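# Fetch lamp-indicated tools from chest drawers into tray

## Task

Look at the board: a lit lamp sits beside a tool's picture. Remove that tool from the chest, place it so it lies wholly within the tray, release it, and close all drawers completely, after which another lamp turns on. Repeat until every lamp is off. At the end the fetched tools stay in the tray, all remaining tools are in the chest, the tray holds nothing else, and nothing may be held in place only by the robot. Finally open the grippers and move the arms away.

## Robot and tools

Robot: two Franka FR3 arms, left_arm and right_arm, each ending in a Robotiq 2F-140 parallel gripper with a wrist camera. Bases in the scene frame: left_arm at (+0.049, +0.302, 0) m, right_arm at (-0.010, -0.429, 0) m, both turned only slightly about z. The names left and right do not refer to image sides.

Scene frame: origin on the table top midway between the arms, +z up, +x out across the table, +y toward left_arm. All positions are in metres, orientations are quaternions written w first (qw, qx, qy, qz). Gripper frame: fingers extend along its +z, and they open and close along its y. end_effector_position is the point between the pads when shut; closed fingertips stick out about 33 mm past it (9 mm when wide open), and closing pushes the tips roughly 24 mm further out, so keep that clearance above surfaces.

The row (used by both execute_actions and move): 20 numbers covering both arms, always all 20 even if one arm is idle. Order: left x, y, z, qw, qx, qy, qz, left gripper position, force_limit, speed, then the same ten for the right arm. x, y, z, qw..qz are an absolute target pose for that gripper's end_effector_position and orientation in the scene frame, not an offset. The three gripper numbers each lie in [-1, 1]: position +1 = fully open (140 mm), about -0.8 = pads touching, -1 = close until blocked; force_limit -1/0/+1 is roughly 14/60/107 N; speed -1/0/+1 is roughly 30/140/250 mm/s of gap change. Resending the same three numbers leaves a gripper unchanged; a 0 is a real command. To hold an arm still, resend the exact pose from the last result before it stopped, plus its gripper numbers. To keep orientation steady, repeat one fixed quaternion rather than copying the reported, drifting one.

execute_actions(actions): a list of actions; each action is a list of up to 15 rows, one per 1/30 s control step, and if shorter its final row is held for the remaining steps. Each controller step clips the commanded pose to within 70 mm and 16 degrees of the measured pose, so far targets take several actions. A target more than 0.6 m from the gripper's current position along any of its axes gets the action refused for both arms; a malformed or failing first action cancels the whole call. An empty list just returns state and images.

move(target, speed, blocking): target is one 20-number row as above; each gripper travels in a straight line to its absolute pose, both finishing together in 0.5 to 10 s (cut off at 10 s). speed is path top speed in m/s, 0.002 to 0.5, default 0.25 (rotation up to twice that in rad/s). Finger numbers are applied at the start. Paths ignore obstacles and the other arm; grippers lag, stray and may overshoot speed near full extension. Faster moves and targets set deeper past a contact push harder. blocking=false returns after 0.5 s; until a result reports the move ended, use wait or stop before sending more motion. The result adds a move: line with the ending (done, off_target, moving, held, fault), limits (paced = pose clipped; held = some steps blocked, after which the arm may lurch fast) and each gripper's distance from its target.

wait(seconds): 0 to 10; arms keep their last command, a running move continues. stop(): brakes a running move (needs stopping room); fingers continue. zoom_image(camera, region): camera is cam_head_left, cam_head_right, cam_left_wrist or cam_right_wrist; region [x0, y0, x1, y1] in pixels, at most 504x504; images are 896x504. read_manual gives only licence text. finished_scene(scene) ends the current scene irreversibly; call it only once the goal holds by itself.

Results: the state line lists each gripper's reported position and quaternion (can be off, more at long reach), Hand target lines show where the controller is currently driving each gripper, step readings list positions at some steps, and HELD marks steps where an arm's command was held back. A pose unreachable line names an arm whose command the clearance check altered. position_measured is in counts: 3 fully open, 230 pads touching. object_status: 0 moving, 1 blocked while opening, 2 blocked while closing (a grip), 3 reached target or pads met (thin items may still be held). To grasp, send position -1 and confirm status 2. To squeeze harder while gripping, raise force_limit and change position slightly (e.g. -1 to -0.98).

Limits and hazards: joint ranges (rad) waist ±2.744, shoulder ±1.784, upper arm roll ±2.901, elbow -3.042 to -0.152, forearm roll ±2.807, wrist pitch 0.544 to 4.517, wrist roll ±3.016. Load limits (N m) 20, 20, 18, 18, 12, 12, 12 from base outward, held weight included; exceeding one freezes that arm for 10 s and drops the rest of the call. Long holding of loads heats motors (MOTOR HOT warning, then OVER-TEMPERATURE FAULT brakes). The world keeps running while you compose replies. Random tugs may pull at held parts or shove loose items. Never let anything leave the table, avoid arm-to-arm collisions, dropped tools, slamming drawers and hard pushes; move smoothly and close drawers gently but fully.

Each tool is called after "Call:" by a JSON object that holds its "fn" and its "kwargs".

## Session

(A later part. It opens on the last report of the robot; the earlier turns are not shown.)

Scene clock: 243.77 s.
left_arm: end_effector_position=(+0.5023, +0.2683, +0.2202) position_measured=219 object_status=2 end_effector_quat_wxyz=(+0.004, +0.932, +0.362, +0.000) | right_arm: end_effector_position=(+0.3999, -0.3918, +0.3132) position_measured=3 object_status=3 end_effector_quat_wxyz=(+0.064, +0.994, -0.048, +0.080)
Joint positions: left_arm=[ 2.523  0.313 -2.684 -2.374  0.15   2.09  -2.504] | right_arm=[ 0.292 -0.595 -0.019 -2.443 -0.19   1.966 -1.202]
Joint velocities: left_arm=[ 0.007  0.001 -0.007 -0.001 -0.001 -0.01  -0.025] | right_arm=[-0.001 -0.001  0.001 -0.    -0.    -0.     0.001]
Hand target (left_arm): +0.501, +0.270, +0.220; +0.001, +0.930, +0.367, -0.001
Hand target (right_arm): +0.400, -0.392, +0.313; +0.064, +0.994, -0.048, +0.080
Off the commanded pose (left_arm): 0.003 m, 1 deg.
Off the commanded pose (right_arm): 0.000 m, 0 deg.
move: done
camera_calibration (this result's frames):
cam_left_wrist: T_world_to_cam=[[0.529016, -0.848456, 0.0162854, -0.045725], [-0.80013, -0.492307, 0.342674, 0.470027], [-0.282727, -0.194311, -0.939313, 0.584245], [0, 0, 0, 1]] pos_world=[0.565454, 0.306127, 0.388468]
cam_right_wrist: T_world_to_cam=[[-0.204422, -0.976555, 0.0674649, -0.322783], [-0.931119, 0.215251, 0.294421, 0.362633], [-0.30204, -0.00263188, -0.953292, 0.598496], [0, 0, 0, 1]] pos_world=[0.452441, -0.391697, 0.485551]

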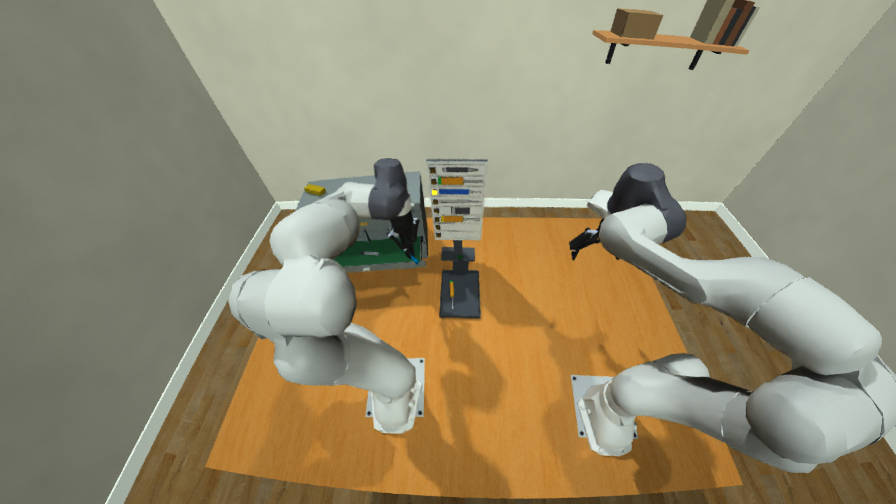

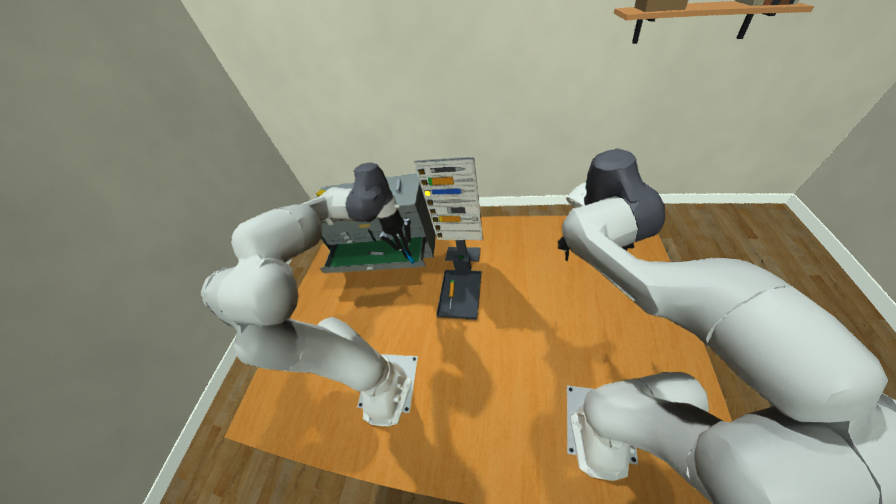

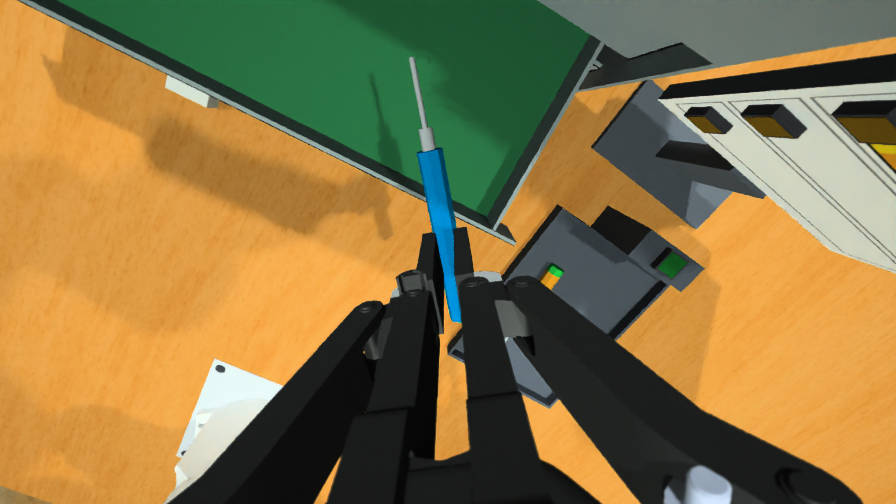

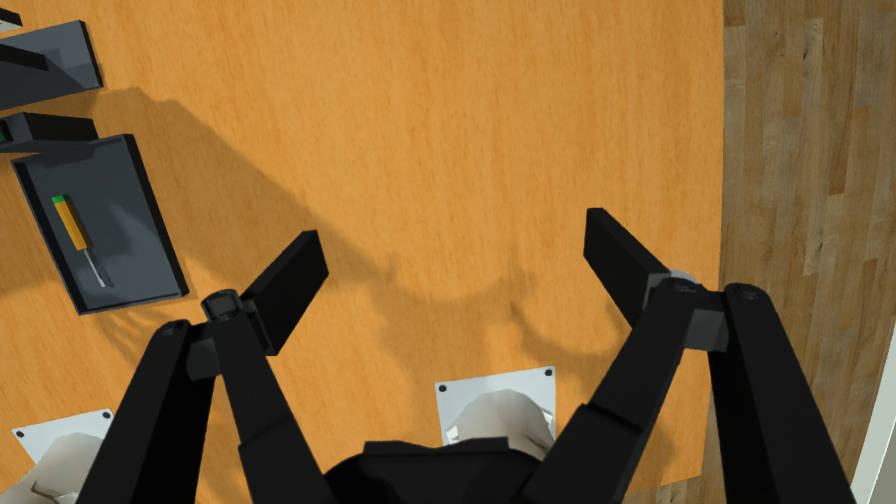

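Call:
{"fn": "move", "kwargs": {"target": [0.41,0.068,0.12,0,1,0,0,-1,0,0,0.40,-0.392,0.313,0.064,0.994,-0.048,0.080,1,0,0]}}

Call:
{"fn": "move", "kwargs": {"target": [0.41,0.068,0.046,0,1,0,0,-1,0,0,0.40,-0.392,0.313,0.064,0.994,-0.048,0.080,1,0,0], "speed": 0.08}}

Call:
{"fn": "move", "kwargs": {"target": [0.41,0.068,0.046,0,1,0,0,-0.45,0,0,0.40,-0.392,0.313,0.064,0.994,-0.048,0.080,1,0,0]}}

Call:
{"fn": "move", "kwargs": {"target": [0.40,0.10,0.2,0,1,0,0,-0.45,0,0,0.40,-0.392,0.313,0.064,0.994,-0.048,0.080,1,0,0]}}

Scene clock: 246.10 s.
left_arm: end_effector_position=(+0.4056, +0.0707, +0.1205) position_measured=219 object_status=2 end_effector_quat_wxyz=(-0.001, +1.000, +0.006, +0.001) | right_arm: end_effector_position=(+0.3999, -0.3918, +0.3132) position_measured=3 object_status=3 end_effector_quat_wxyz=(+0.064, +0.994, -0.048, +0.080)
Joint positions: left_arm=[ 2.147  0.232 -2.781 -2.595  0.121  2.373 -2.25 ] | right_arm=[ 0.292 -0.595 -0.019 -2.443 -0.19   1.966 -1.202]
Joint velocities: left_arm=[-0.005 -0.001  0.007 -0.     0.     0.007  0.03 ] | right_arm=[ 0.     0.     0.001 -0.    -0.001 -0.001 -0.   ]
Hand target (left_arm): +0.406, +0.069, +0.120; +0.001, +1.000, -0.000, +0.001
Hand target (right_arm): +0.400, -0.392, +0.313; +0.064, +0.994, -0.048, +0.080
Off the commanded pose (left_arm): 0.005 m, 1 deg.
Off the commanded pose (right_arm): 0.000 m, 0 deg.
move: off_target (left_arm)
camera_calibration (this result's frames):
cam_left_wrist: T_world_to_cam=[[-0.170333, -0.985364, 0.0066515, 0.133922], [-0.925862, 0.16235, 0.341206, 0.334385], [-0.337292, 0.0519603, -0.939965, 0.429623], [0, 0, 0, 1]] pos_world=[0.477314, 0.0553512, 0.288846]
cam_right_wrist: T_world_to_cam=[[-0.204422, -0.976555, 0.0674648, -0.322783], [-0.931119, 0.215251, 0.294421, 0.362633], [-0.30204, -0.00263162, -0.953292, 0.598496], [0, 0, 0, 1]] pos_world=[0.452441, -0.391698, 0.485551]

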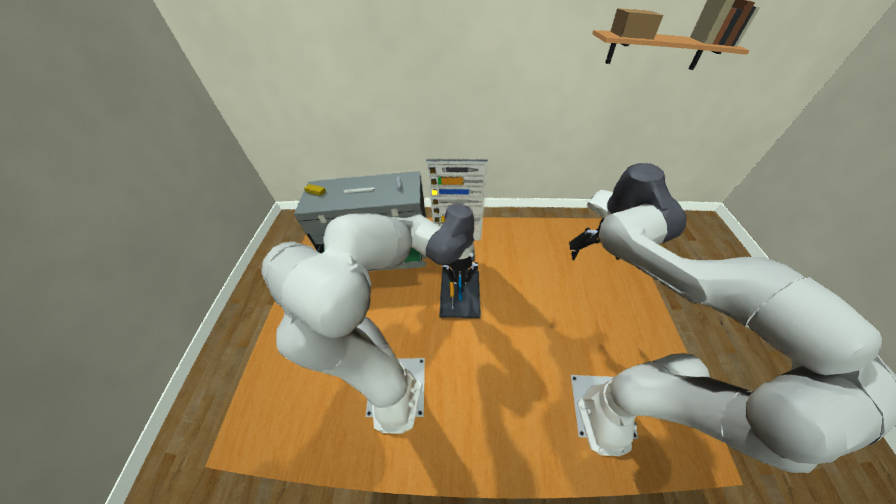

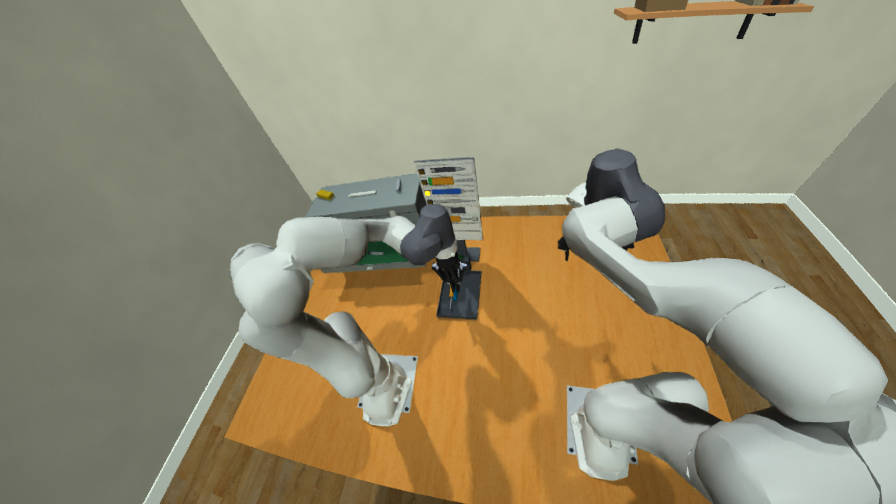

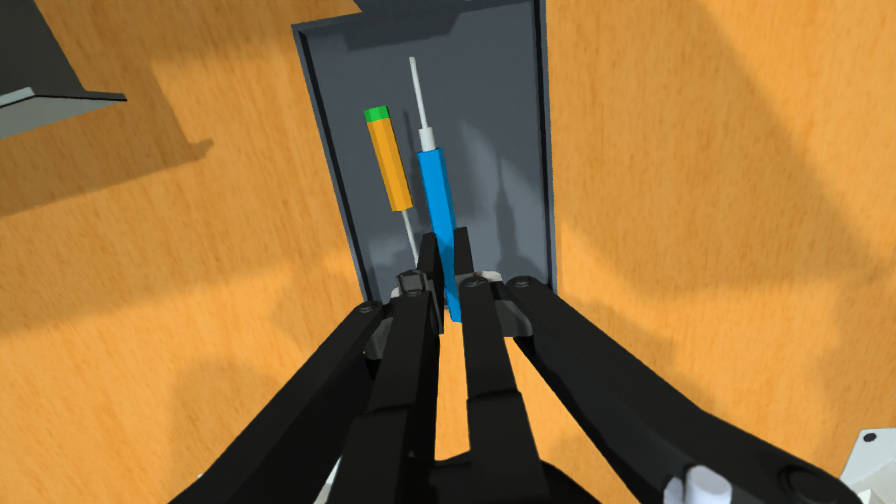

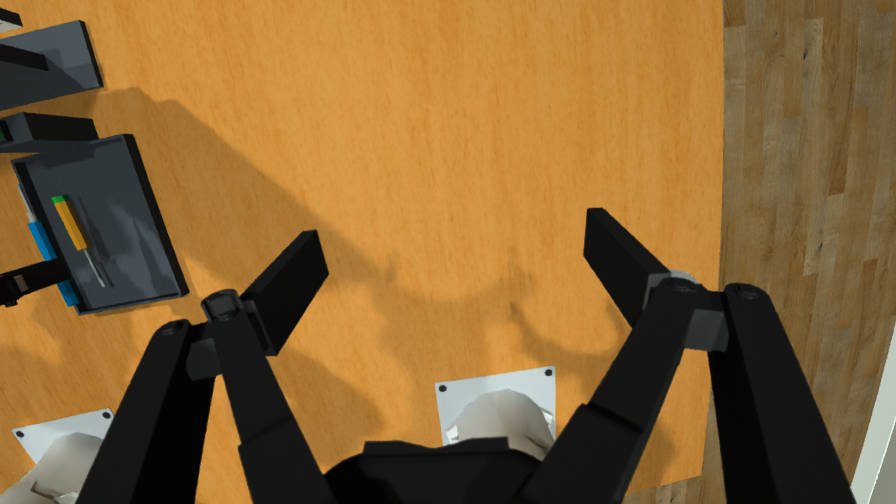

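Scene clock: 247.57 s.
left_arm: end_effector_position=(+0.4089, +0.0703, +0.0467) position_measured=219 object_status=2 end_effector_quat_wxyz=(-0.002, +1.000, +0.005, -0.000) | right_arm: end_effector_position=(+0.3999, -0.3918, +0.3132) position_measured=3 object_status=3 end_effector_quat_wxyz=(+0.064, +0.994, -0.048, +0.080)
Joint positions: left_arm=[ 2.13   0.035 -2.764 -2.631  0.032  2.595 -2.178] | right_arm=[ 0.292 -0.595 -0.019 -2.443 -0.19   1.966 -1.202]
Joint velocities: left_arm=[-0.001 -0.001  0.001 -0.001 -0.005  0.012  0.022] | right_arm=[-0.001 -0.    -0.001  0.001  0.001  0.001  0.   ]
Hand target (left_arm): +0.409, +0.069, +0.046; -0.001, +1.000, +0.000, +0.000
Hand target (right_arm): +0.400, -0.392, +0.313; +0.064, +0.994, -0.048, +0.080
Off the commanded pose (left_arm): 0.003 m, 1 deg.
Off the commanded pose (right_arm): 0.000 m, 0 deg.
move: done
camera_calibration (this result's frames):
cam_left_wrist: T_world_to_cam=[[-0.172625, -0.984977, 0.00464886, 0.135559], [-0.924816, 0.163702, 0.34339, 0.362169], [-0.338993, 0.0549785, -0.939181, 0.361807], [0, 0, 0, 1]] pos_world=[0.480991, 0.0543435, 0.214806]
cam_right_wrist: T_world_to_cam=[[-0.204422, -0.976555, 0.0674649, -0.322783], [-0.931119, 0.215251, 0.294421, 0.362633], [-0.302041, -0.00263174, -0.953291, 0.598496], [0, 0, 0, 1]] pos_world=[0.452441, -0.391698, 0.485551]

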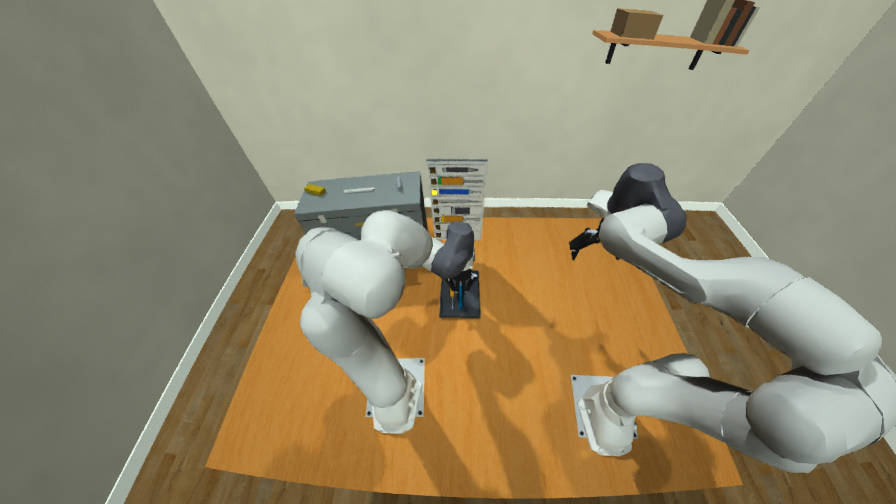

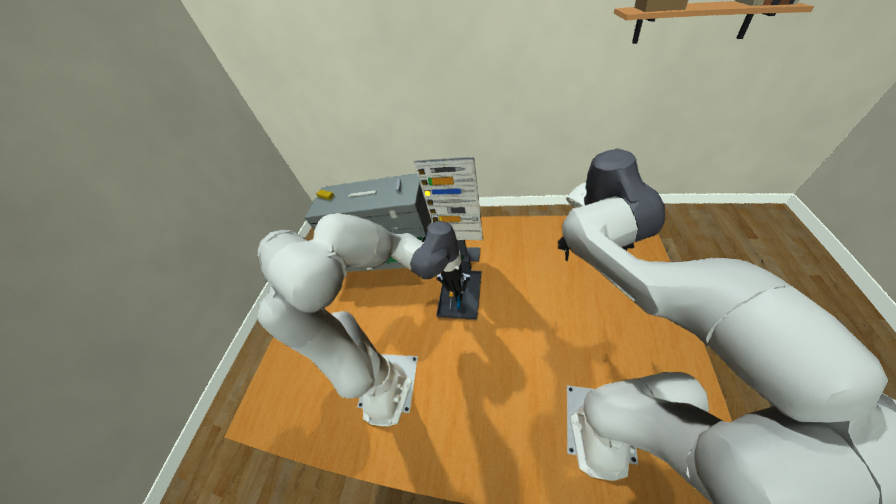

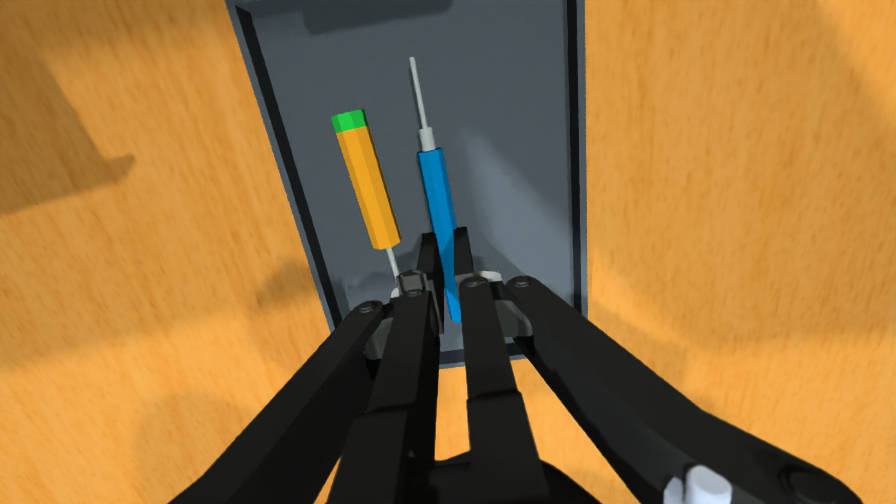

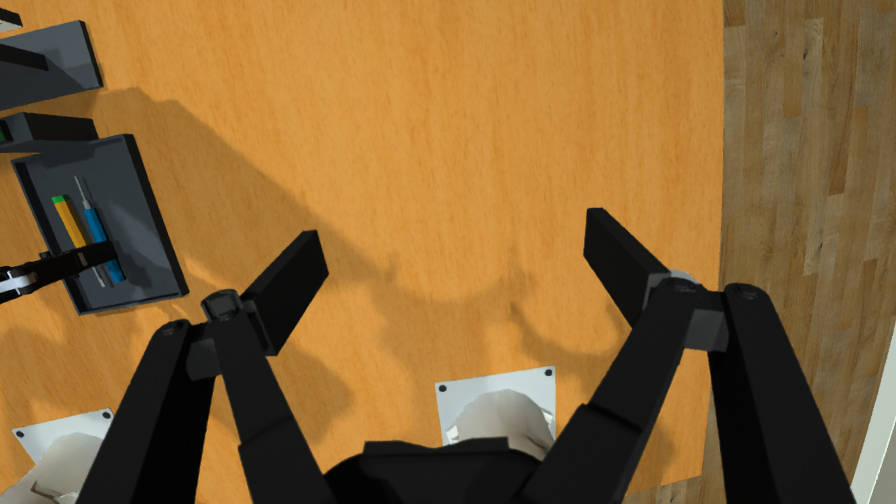

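Scene clock: 248.27 s.
left_arm: end_effector_position=(+0.4091, +0.0700, +0.0458) position_measured=186 object_status=3 end_effector_quat_wxyz=(-0.002, +1.000, +0.003, -0.001) | right_arm: end_effector_position=(+0.3999, -0.3918, +0.3132) position_measured=3 object_status=3 end_effector_quat_wxyz=(+0.064, +0.994, -0.048, +0.080)
Joint positions: left_arm=[ 2.13   0.031 -2.764 -2.63   0.026  2.597 -2.171] | right_arm=[ 0.292 -0.595 -0.019 -2.443 -0.19   1.966 -1.202]
Joint velocities: left_arm=[-0.002 -0.001 -0.001  0.001 -0.003  0.002  0.011] | right_arm=[ 0.001 -0.     0.    -0.    -0.    -0.     0.001]
Hand target (left_arm): +0.410, +0.068, +0.046; -0.000, +1.000, +0.000, +0.000
Hand target (right_arm): +0.400, -0.392, +0.313; +0.064, +0.994, -0.048, +0.080
Off the commanded pose (left_arm): 0.002 m, 0 deg.
Off the commanded pose (right_arm): 0.000 m, 0 deg.
move: done
camera_calibration (this result's frames):
cam_left_wrist: T_world_to_cam=[[-0.17502, -0.984547, 0.00601911, 0.136204], [-0.924046, 0.166369, 0.344182, 0.362159], [-0.339864, 0.0546767, -0.938884, 0.361445], [0, 0, 0, 1]] pos_world=[0.481332, 0.0540842, 0.213886]
cam_right_wrist: T_world_to_cam=[[-0.204422, -0.976555, 0.067465, -0.322783], [-0.931119, 0.21525, 0.294421, 0.362633], [-0.30204, -0.00263195, -0.953292, 0.598496], [0, 0, 0, 1]] pos_world=[0.452441, -0.391697, 0.485551]

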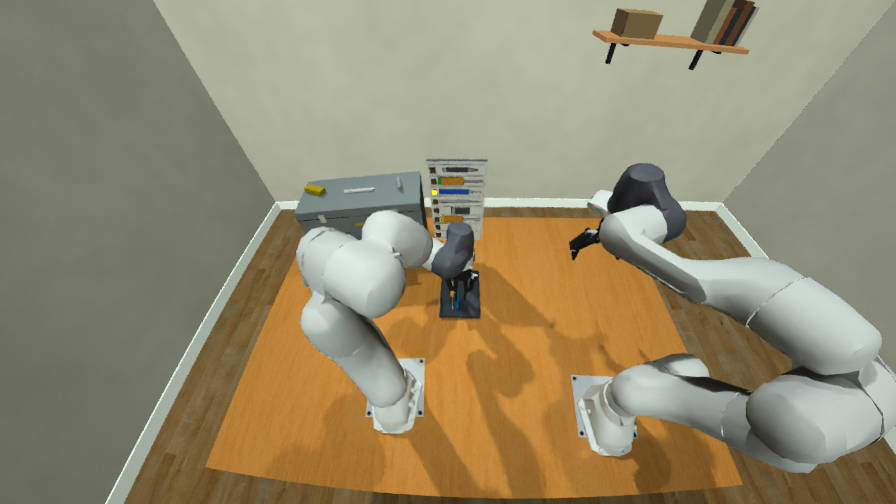

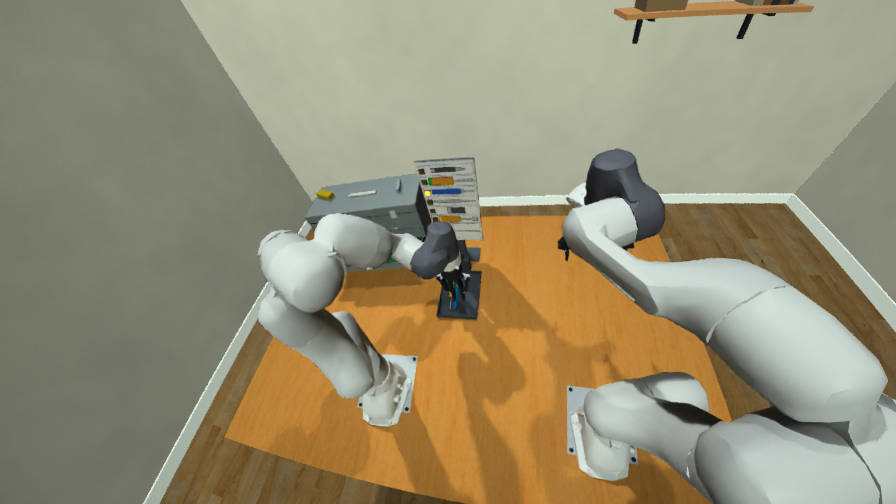

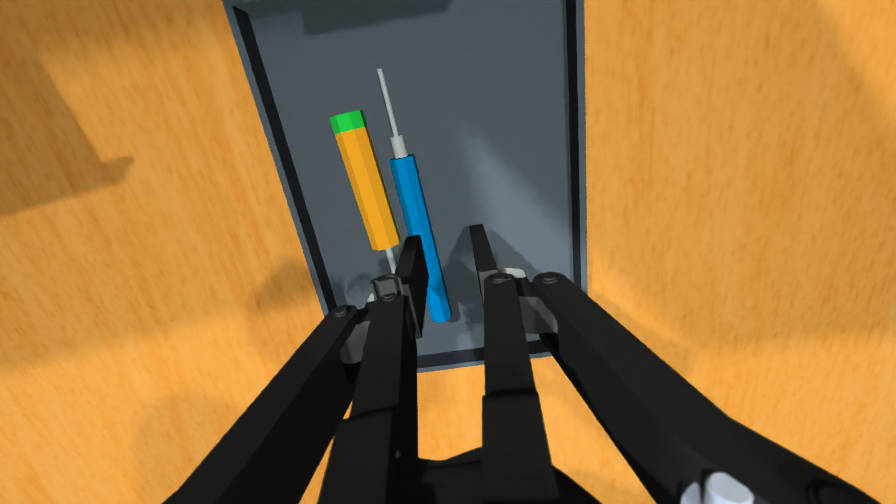

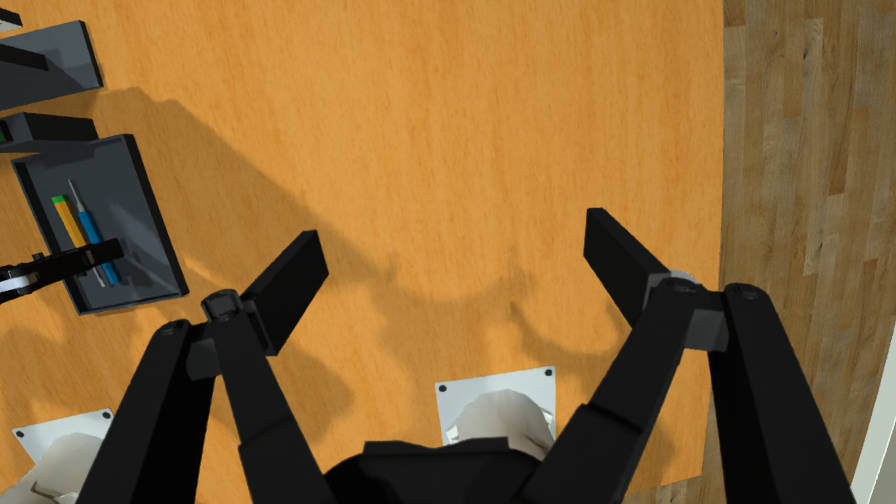

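Scene clock: 249.70 s.
left_arm: end_effector_position=(+0.4018, +0.0964, +0.1989) position_measured=186 object_status=3 end_effector_quat_wxyz=(+0.003, +1.000, -0.002, -0.001) | right_arm: end_effector_position=(+0.3999, -0.3918, +0.3132) position_measured=3 object_status=3 end_effector_quat_wxyz=(+0.064, +0.994, -0.048, +0.080)
Joint positions: left_arm=[ 2.206  0.423 -2.808 -2.541  0.153  2.135 -2.216] | right_arm=[ 0.292 -0.595 -0.019 -2.443 -0.19   1.966 -1.202]
Joint velocities: left_arm=[ 0.001 -0.001 -0.001  0.001  0.    -0.011 -0.002] | right_arm=[ 0.001  0.001 -0.001  0.001  0.001 -0.001 -0.001]
Hand target (left_arm): +0.402, +0.098, +0.200; +0.001, +1.000, +0.000, -0.001
Hand target (right_arm): +0.400, -0.392, +0.313; +0.064, +0.994, -0.048, +0.080
Off the commanded pose (left_arm): 0.004 m, 0 deg.
Off the commanded pose (right_arm): 0.000 m, 0 deg.
move: off_target (left_arm)
camera_calibration (this result's frames):
cam_left_wrist: T_world_to_cam=[[-0.185722, -0.98249, 0.0148471, 0.162404], [-0.922053, 0.17948, 0.342937, 0.296493], [-0.339597, 0.0500011, -0.939241, 0.501655], [0, 0, 0, 1]] pos_world=[0.473905, 0.0812622, 0.367086]
cam_right_wrist: T_world_to_cam=[[-0.204422, -0.976555, 0.067465, -0.322783], [-0.931119, 0.215251, 0.294421, 0.362633], [-0.302041, -0.00263182, -0.953291, 0.598496], [0, 0, 0, 1]] pos_world=[0.452441, -0.391698, 0.485551]

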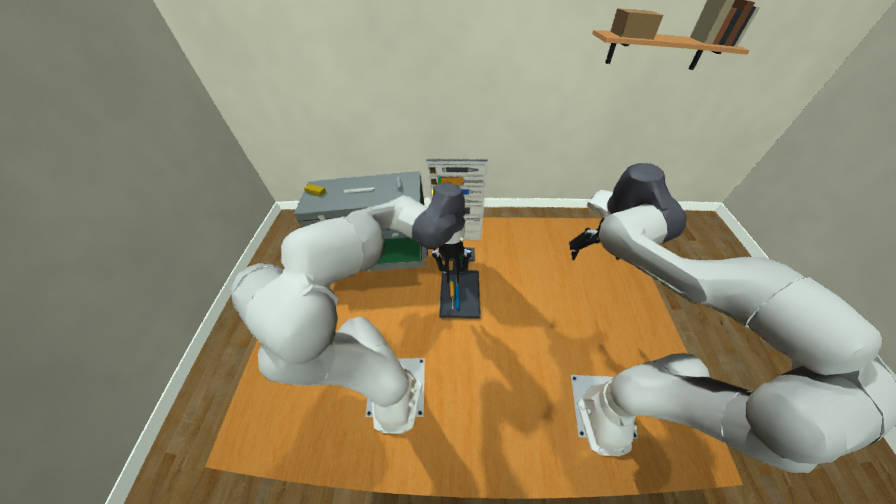

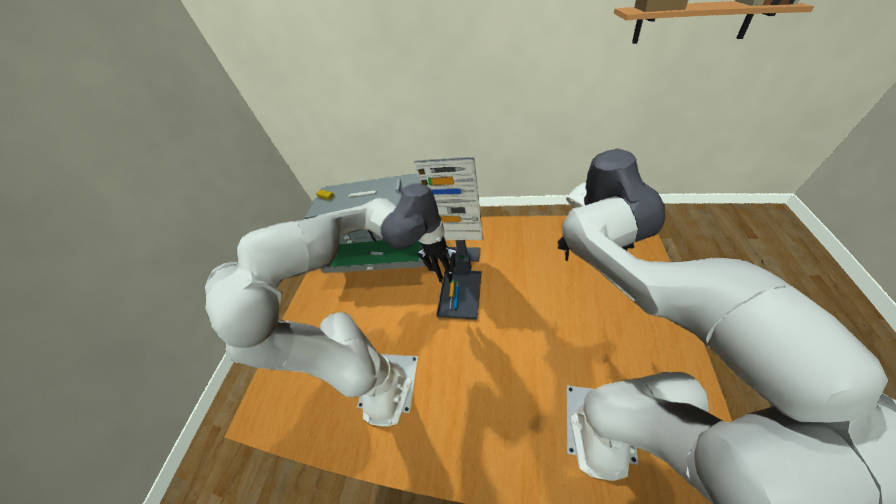

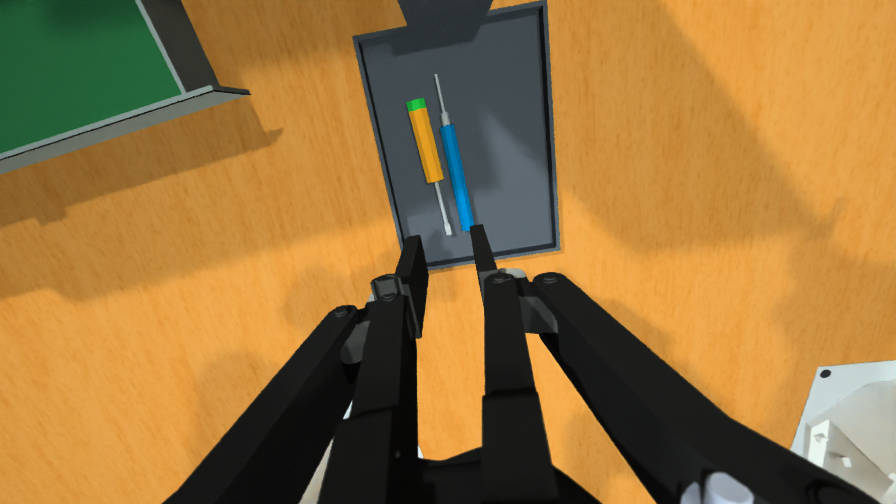

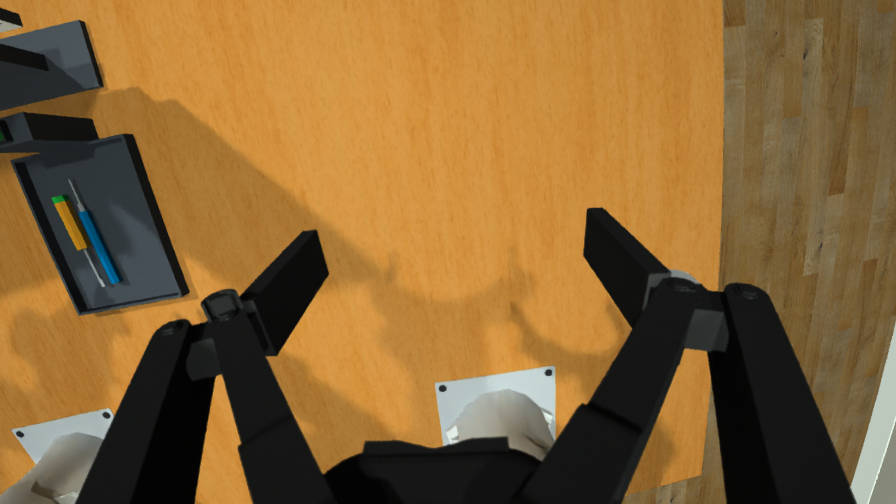

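Call:
{"fn": "move", "kwargs": {"target": [0.40,0.454,0.14,0,0.999,0.044,0,0,1,0,0.40,-0.392,0.313,0.064,0.994,-0.048,0.080,1,0,0]}}

Call:
{"fn": "move", "kwargs": {"target": [0.61,0.474,0.133,-0.019,0.905,0.040,0.423,0,1,0,0.40,-0.392,0.313,0.064,0.994,-0.048,0.080,1,0,0], "speed": 0.07}}

Call:
{"fn": "move", "kwargs": {"target": [0.53,0.468,0.15,-0.019,0.905,0.040,0.423,0,1,0,0.40,-0.392,0.313,0.064,0.994,-0.048,0.080,1,0,0], "speed": 0.15}}

Scene clock: 252.17 s.
left_arm: end_effector_position=(+0.4038, +0.4532, +0.1412) position_measured=129 object_status=3 end_effector_quat_wxyz=(-0.000, +0.999, +0.051, -0.001) | right_arm: end_effector_position=(+0.3999, -0.3918, +0.3132) position_measured=3 object_status=3 end_effector_quat_wxyz=(+0.064, +0.994, -0.048, +0.080)
Joint positions: left_arm=[ 2.528  0.637 -2.184 -2.654  0.622  2.151 -1.748] | right_arm=[ 0.292 -0.595 -0.019 -2.443 -0.19   1.966 -1.202]
Joint velocities: left_arm=[-0.001 -0.001 -0.001  0.     0.002 -0.     0.03 ] | right_arm=[-0.001  0.001  0.    -0.001  0.     0.     0.   ]
Hand target (left_arm): +0.405, +0.454, +0.142; -0.001, +0.999, +0.043, -0.000
Hand target (right_arm): +0.400, -0.392, +0.313; +0.064, +0.994, -0.048, +0.080
Off the commanded pose (left_arm): 0.004 m, 1 deg.
Off the commanded pose (right_arm): 0.000 m, 0 deg.
move: off_target (left_arm)
camera_calibration (this result's frames):
cam_left_wrist: T_world_to_cam=[[-0.0797708, -0.996769, 0.00936136, 0.478568], [-0.935581, 0.0781082, 0.344365, 0.305214], [-0.343983, 0.0187119, -0.938789, 0.446209], [0, 0, 0, 1]] pos_world=[0.477217, 0.444832, 0.309312]
cam_right_wrist: T_world_to_cam=[[-0.204422, -0.976555, 0.0674648, -0.322783], [-0.931119, 0.215251, 0.294421, 0.362633], [-0.30204, -0.00263163, -0.953292, 0.598496], [0, 0, 0, 1]] pos_world=[0.452441, -0.391698, 0.485551]

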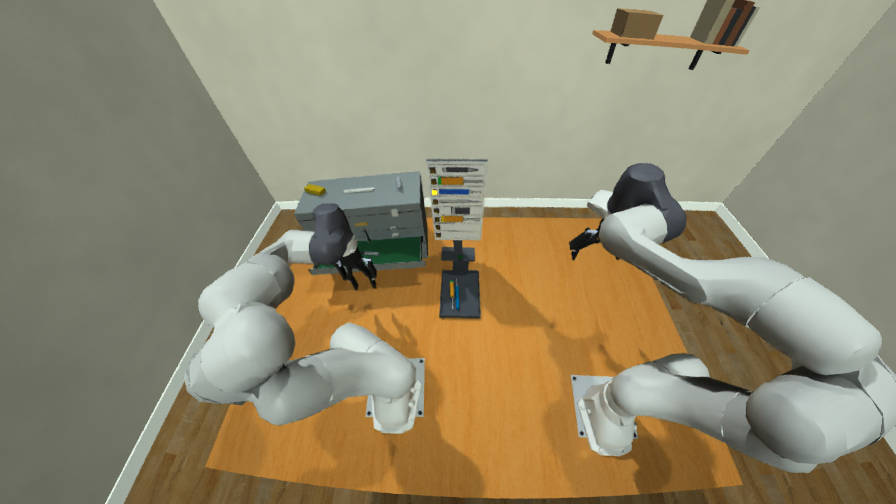

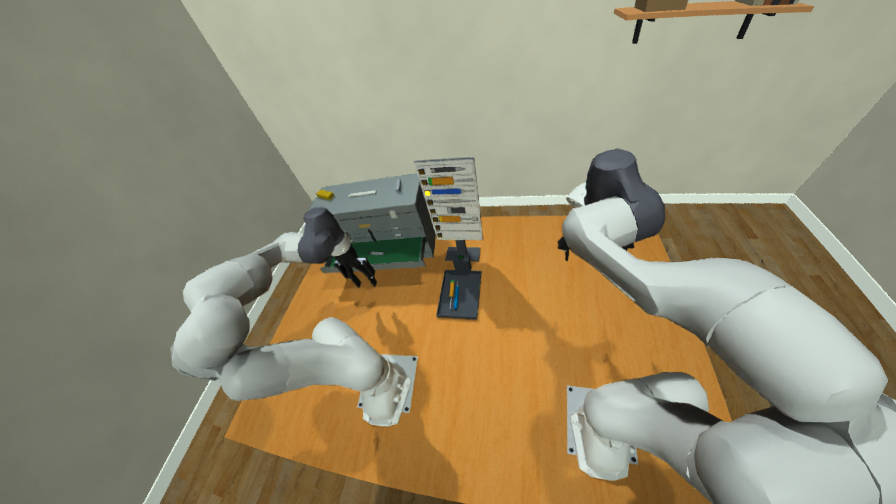

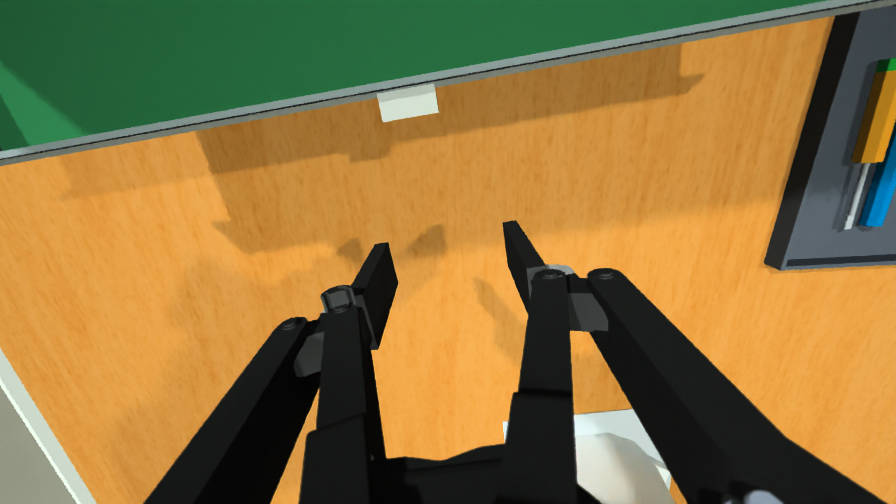

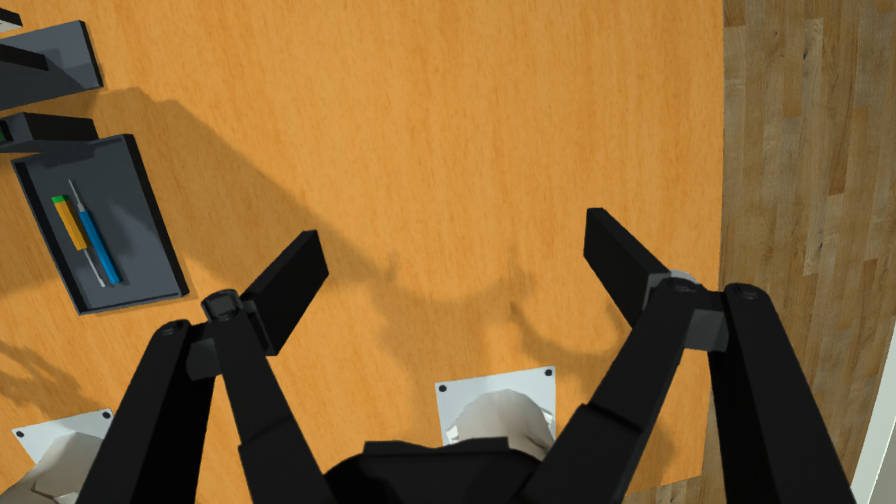

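Scene clock: 259.10 s.
left_arm: end_effector_position=(+0.5989, +0.4742, +0.1237) position_measured=129 object_status=3 end_effector_quat_wxyz=(-0.022, +0.911, +0.039, +0.409) | right_arm: end_effector_position=(+0.3999, -0.3918, +0.3132) position_measured=3 object_status=3 end_effector_quat_wxyz=(+0.064, +0.994, -0.048, +0.080)
Joint positions: left_arm=[ 2.728 -0.329 -2.188 -2.696  0.788  3.942 -2.056] | right_arm=[ 0.292 -0.595 -0.019 -2.443 -0.19   1.966 -1.202]
Joint velocities: left_arm=[ 0.001 -0.008 -0.     0.     0.003  0.019 -0.027] | right_arm=[-0.001 -0.     0.001  0.     0.    -0.001  0.   ]
Hand target (left_arm): +0.606, +0.469, +0.133; -0.013, +0.906, +0.040, +0.422
Hand target (right_arm): +0.400, -0.392, +0.313; +0.064, +0.994, -0.048, +0.080
Off the commanded pose (left_arm): 0.014 m, 2 deg.
Off the commanded pose (right_arm): 0.000 m, 0 deg.
joint sent to its limit (left arm) — the command would take joint 1 (waist) past its upper limit, so that joint was sent only as far as its limit.
move: off_target (left_arm)
camera_calibration (this result's frames):
cam_left_wrist: T_world_to_cam=[[-0.0395773, -0.989727, -0.13738, 0.506025], [-0.88144, 0.0993379, -0.46173, 0.5494], [0.470634, 0.102818, -0.876317, -0.0390158], [0, 0, 0, 1]] pos_world=[0.522652, 0.450262, 0.289002]
cam_right_wrist: T_world_to_cam=[[-0.204422, -0.976555, 0.0674648, -0.322783], [-0.931119, 0.215251, 0.294421, 0.362633], [-0.30204, -0.00263174, -0.953292, 0.598496], [0, 0, 0, 1]] pos_world=[0.452441, -0.391698, 0.485551]

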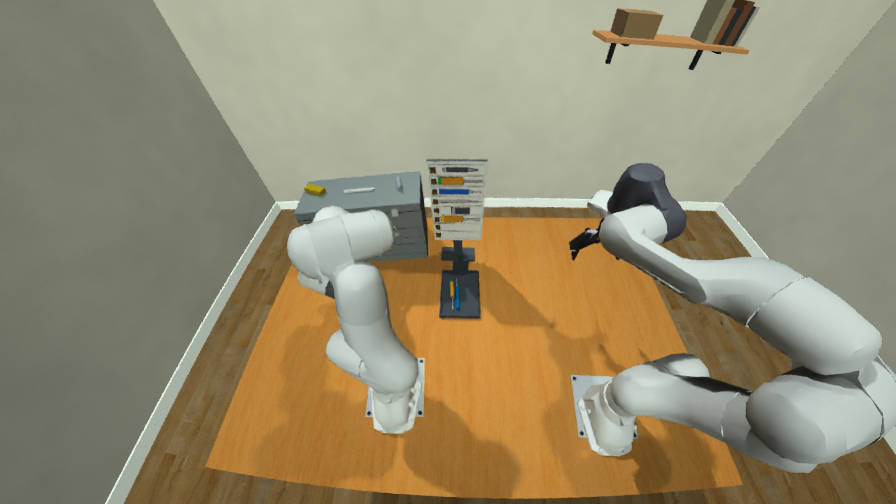

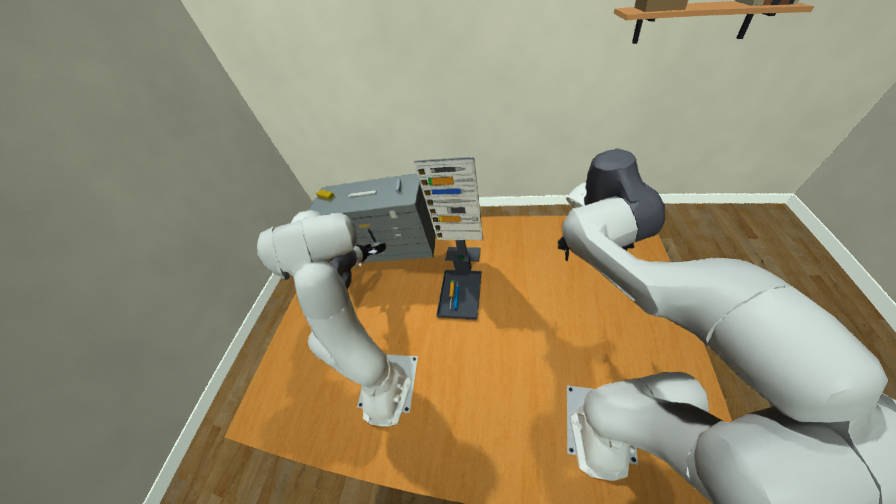

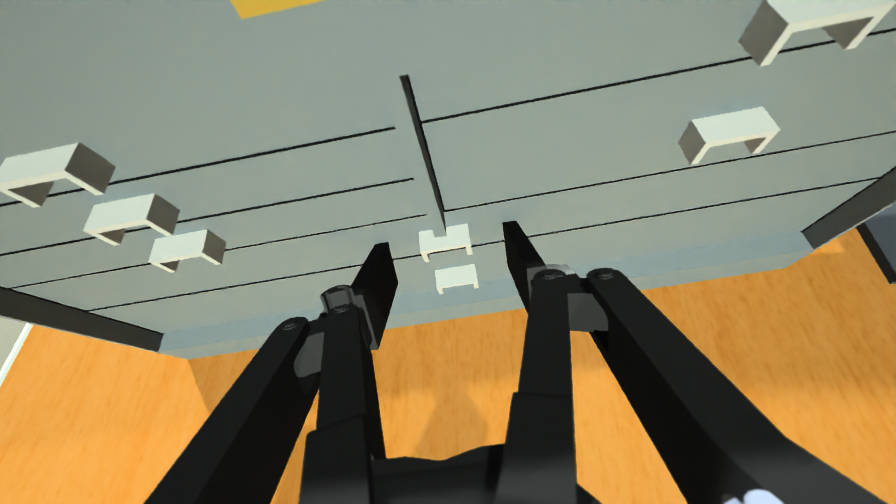

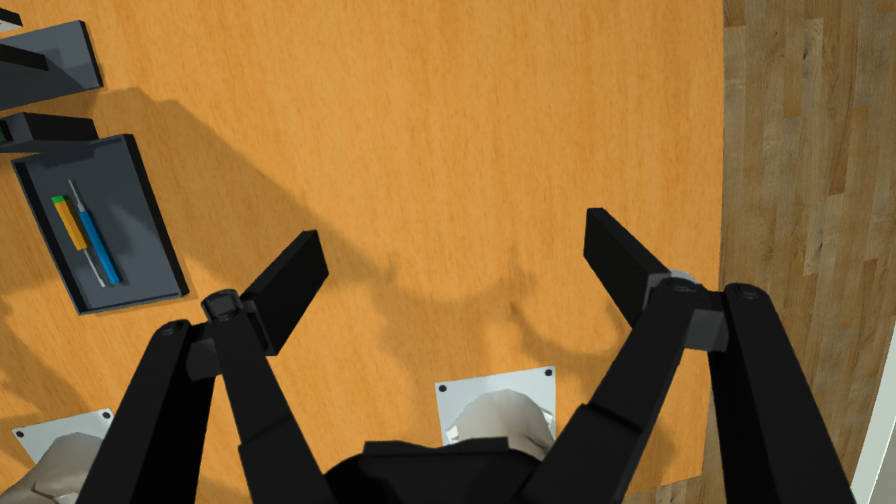

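Scene clock: 260.67 s.
left_arm: end_effector_position=(+0.5310, +0.4709, +0.1528) position_measured=129 object_status=3 end_effector_quat_wxyz=(-0.016, +0.903, +0.049, +0.427) | right_arm: end_effector_position=(+0.3999, -0.3918, +0.3132) position_measured=3 object_status=3 end_effector_quat_wxyz=(+0.064, +0.994, -0.048, +0.080)
Joint positions: left_arm=[ 2.66  -0.006 -2.01  -2.942  0.744  3.875 -1.766] | right_arm=[ 0.292 -0.595 -0.019 -2.443 -0.19   1.966 -1.202]
Joint velocities: left_arm=[-0.003  0.02  -0.009 -0.008 -0.037 -0.022  0.065] | right_arm=[-0.    -0.001  0.001  0.002 -0.002 -0.    -0.002]
Hand target (left_arm): +0.531, +0.470, +0.151; -0.020, +0.904, +0.040, +0.424
Hand target (right_arm): +0.400, -0.392, +0.313; +0.064, +0.994, -0.048, +0.080
Off the commanded pose (left_arm): 0.004 m, 1 deg.
Off the commanded pose (right_arm): 0.000 m, 0 deg.
move: off_target (left_arm)
camera_calibration (this result's frames):
cam_left_wrist: T_world_to_cam=[[-0.0216454, -0.992378, -0.121318, 0.493286], [-0.86337, 0.0797401, -0.498231, 0.508587], [0.504108, 0.0939576, -0.858515, 0.00247792], [0, 0, 0, 1]] pos_world=[0.448527, 0.448738, 0.315366]
cam_right_wrist: T_world_to_cam=[[-0.204422, -0.976555, 0.0674649, -0.322783], [-0.931119, 0.215251, 0.294421, 0.362633], [-0.30204, -0.0026318, -0.953291, 0.598496], [0, 0, 0, 1]] pos_world=[0.452441, -0.391698, 0.485551]

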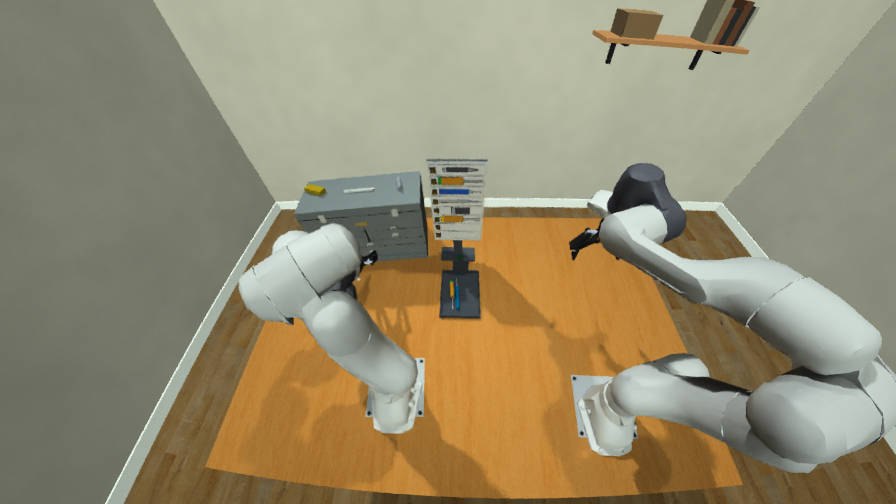

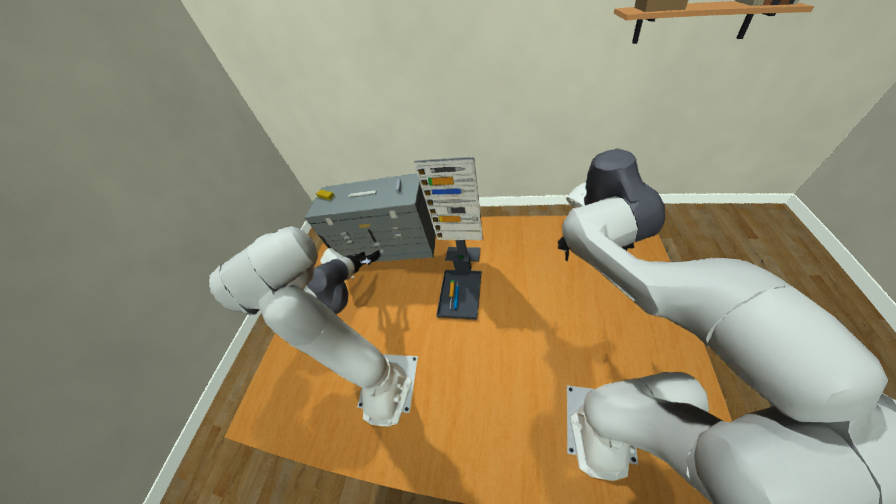

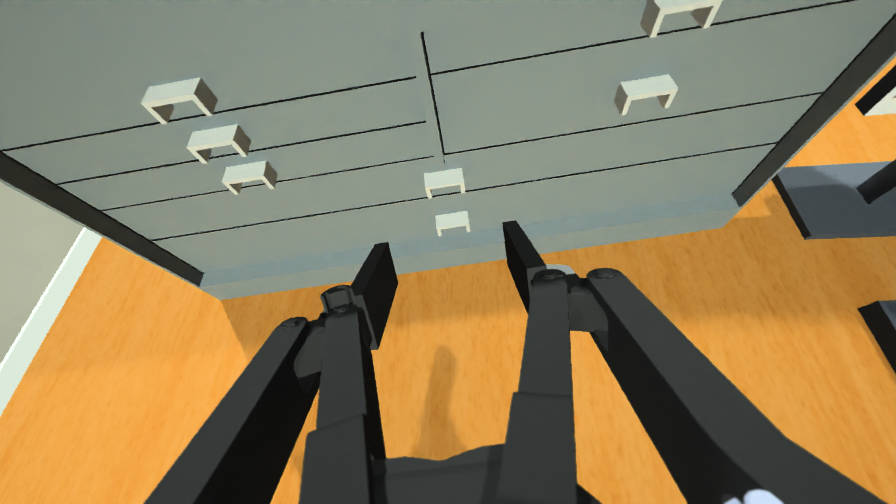

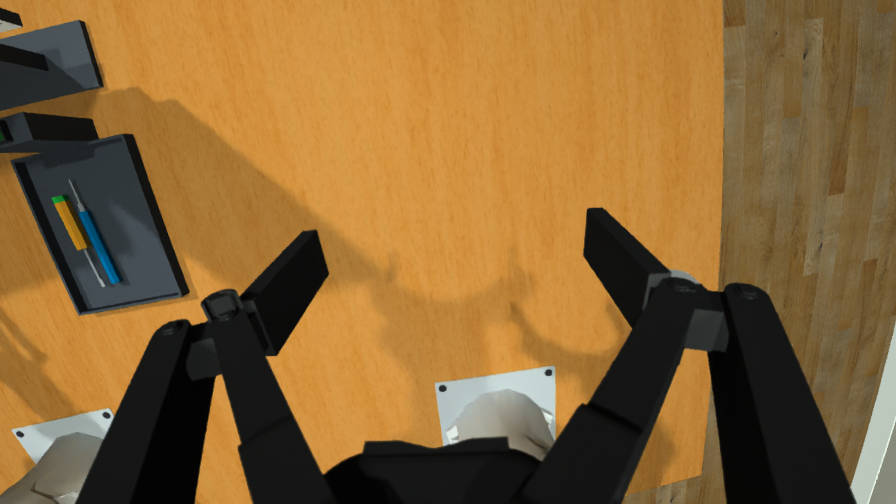

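No lamp lit.

Call:
{"fn": "finished_scene", "kwargs": {"scene": 1}}

The scene is finished: the task was done.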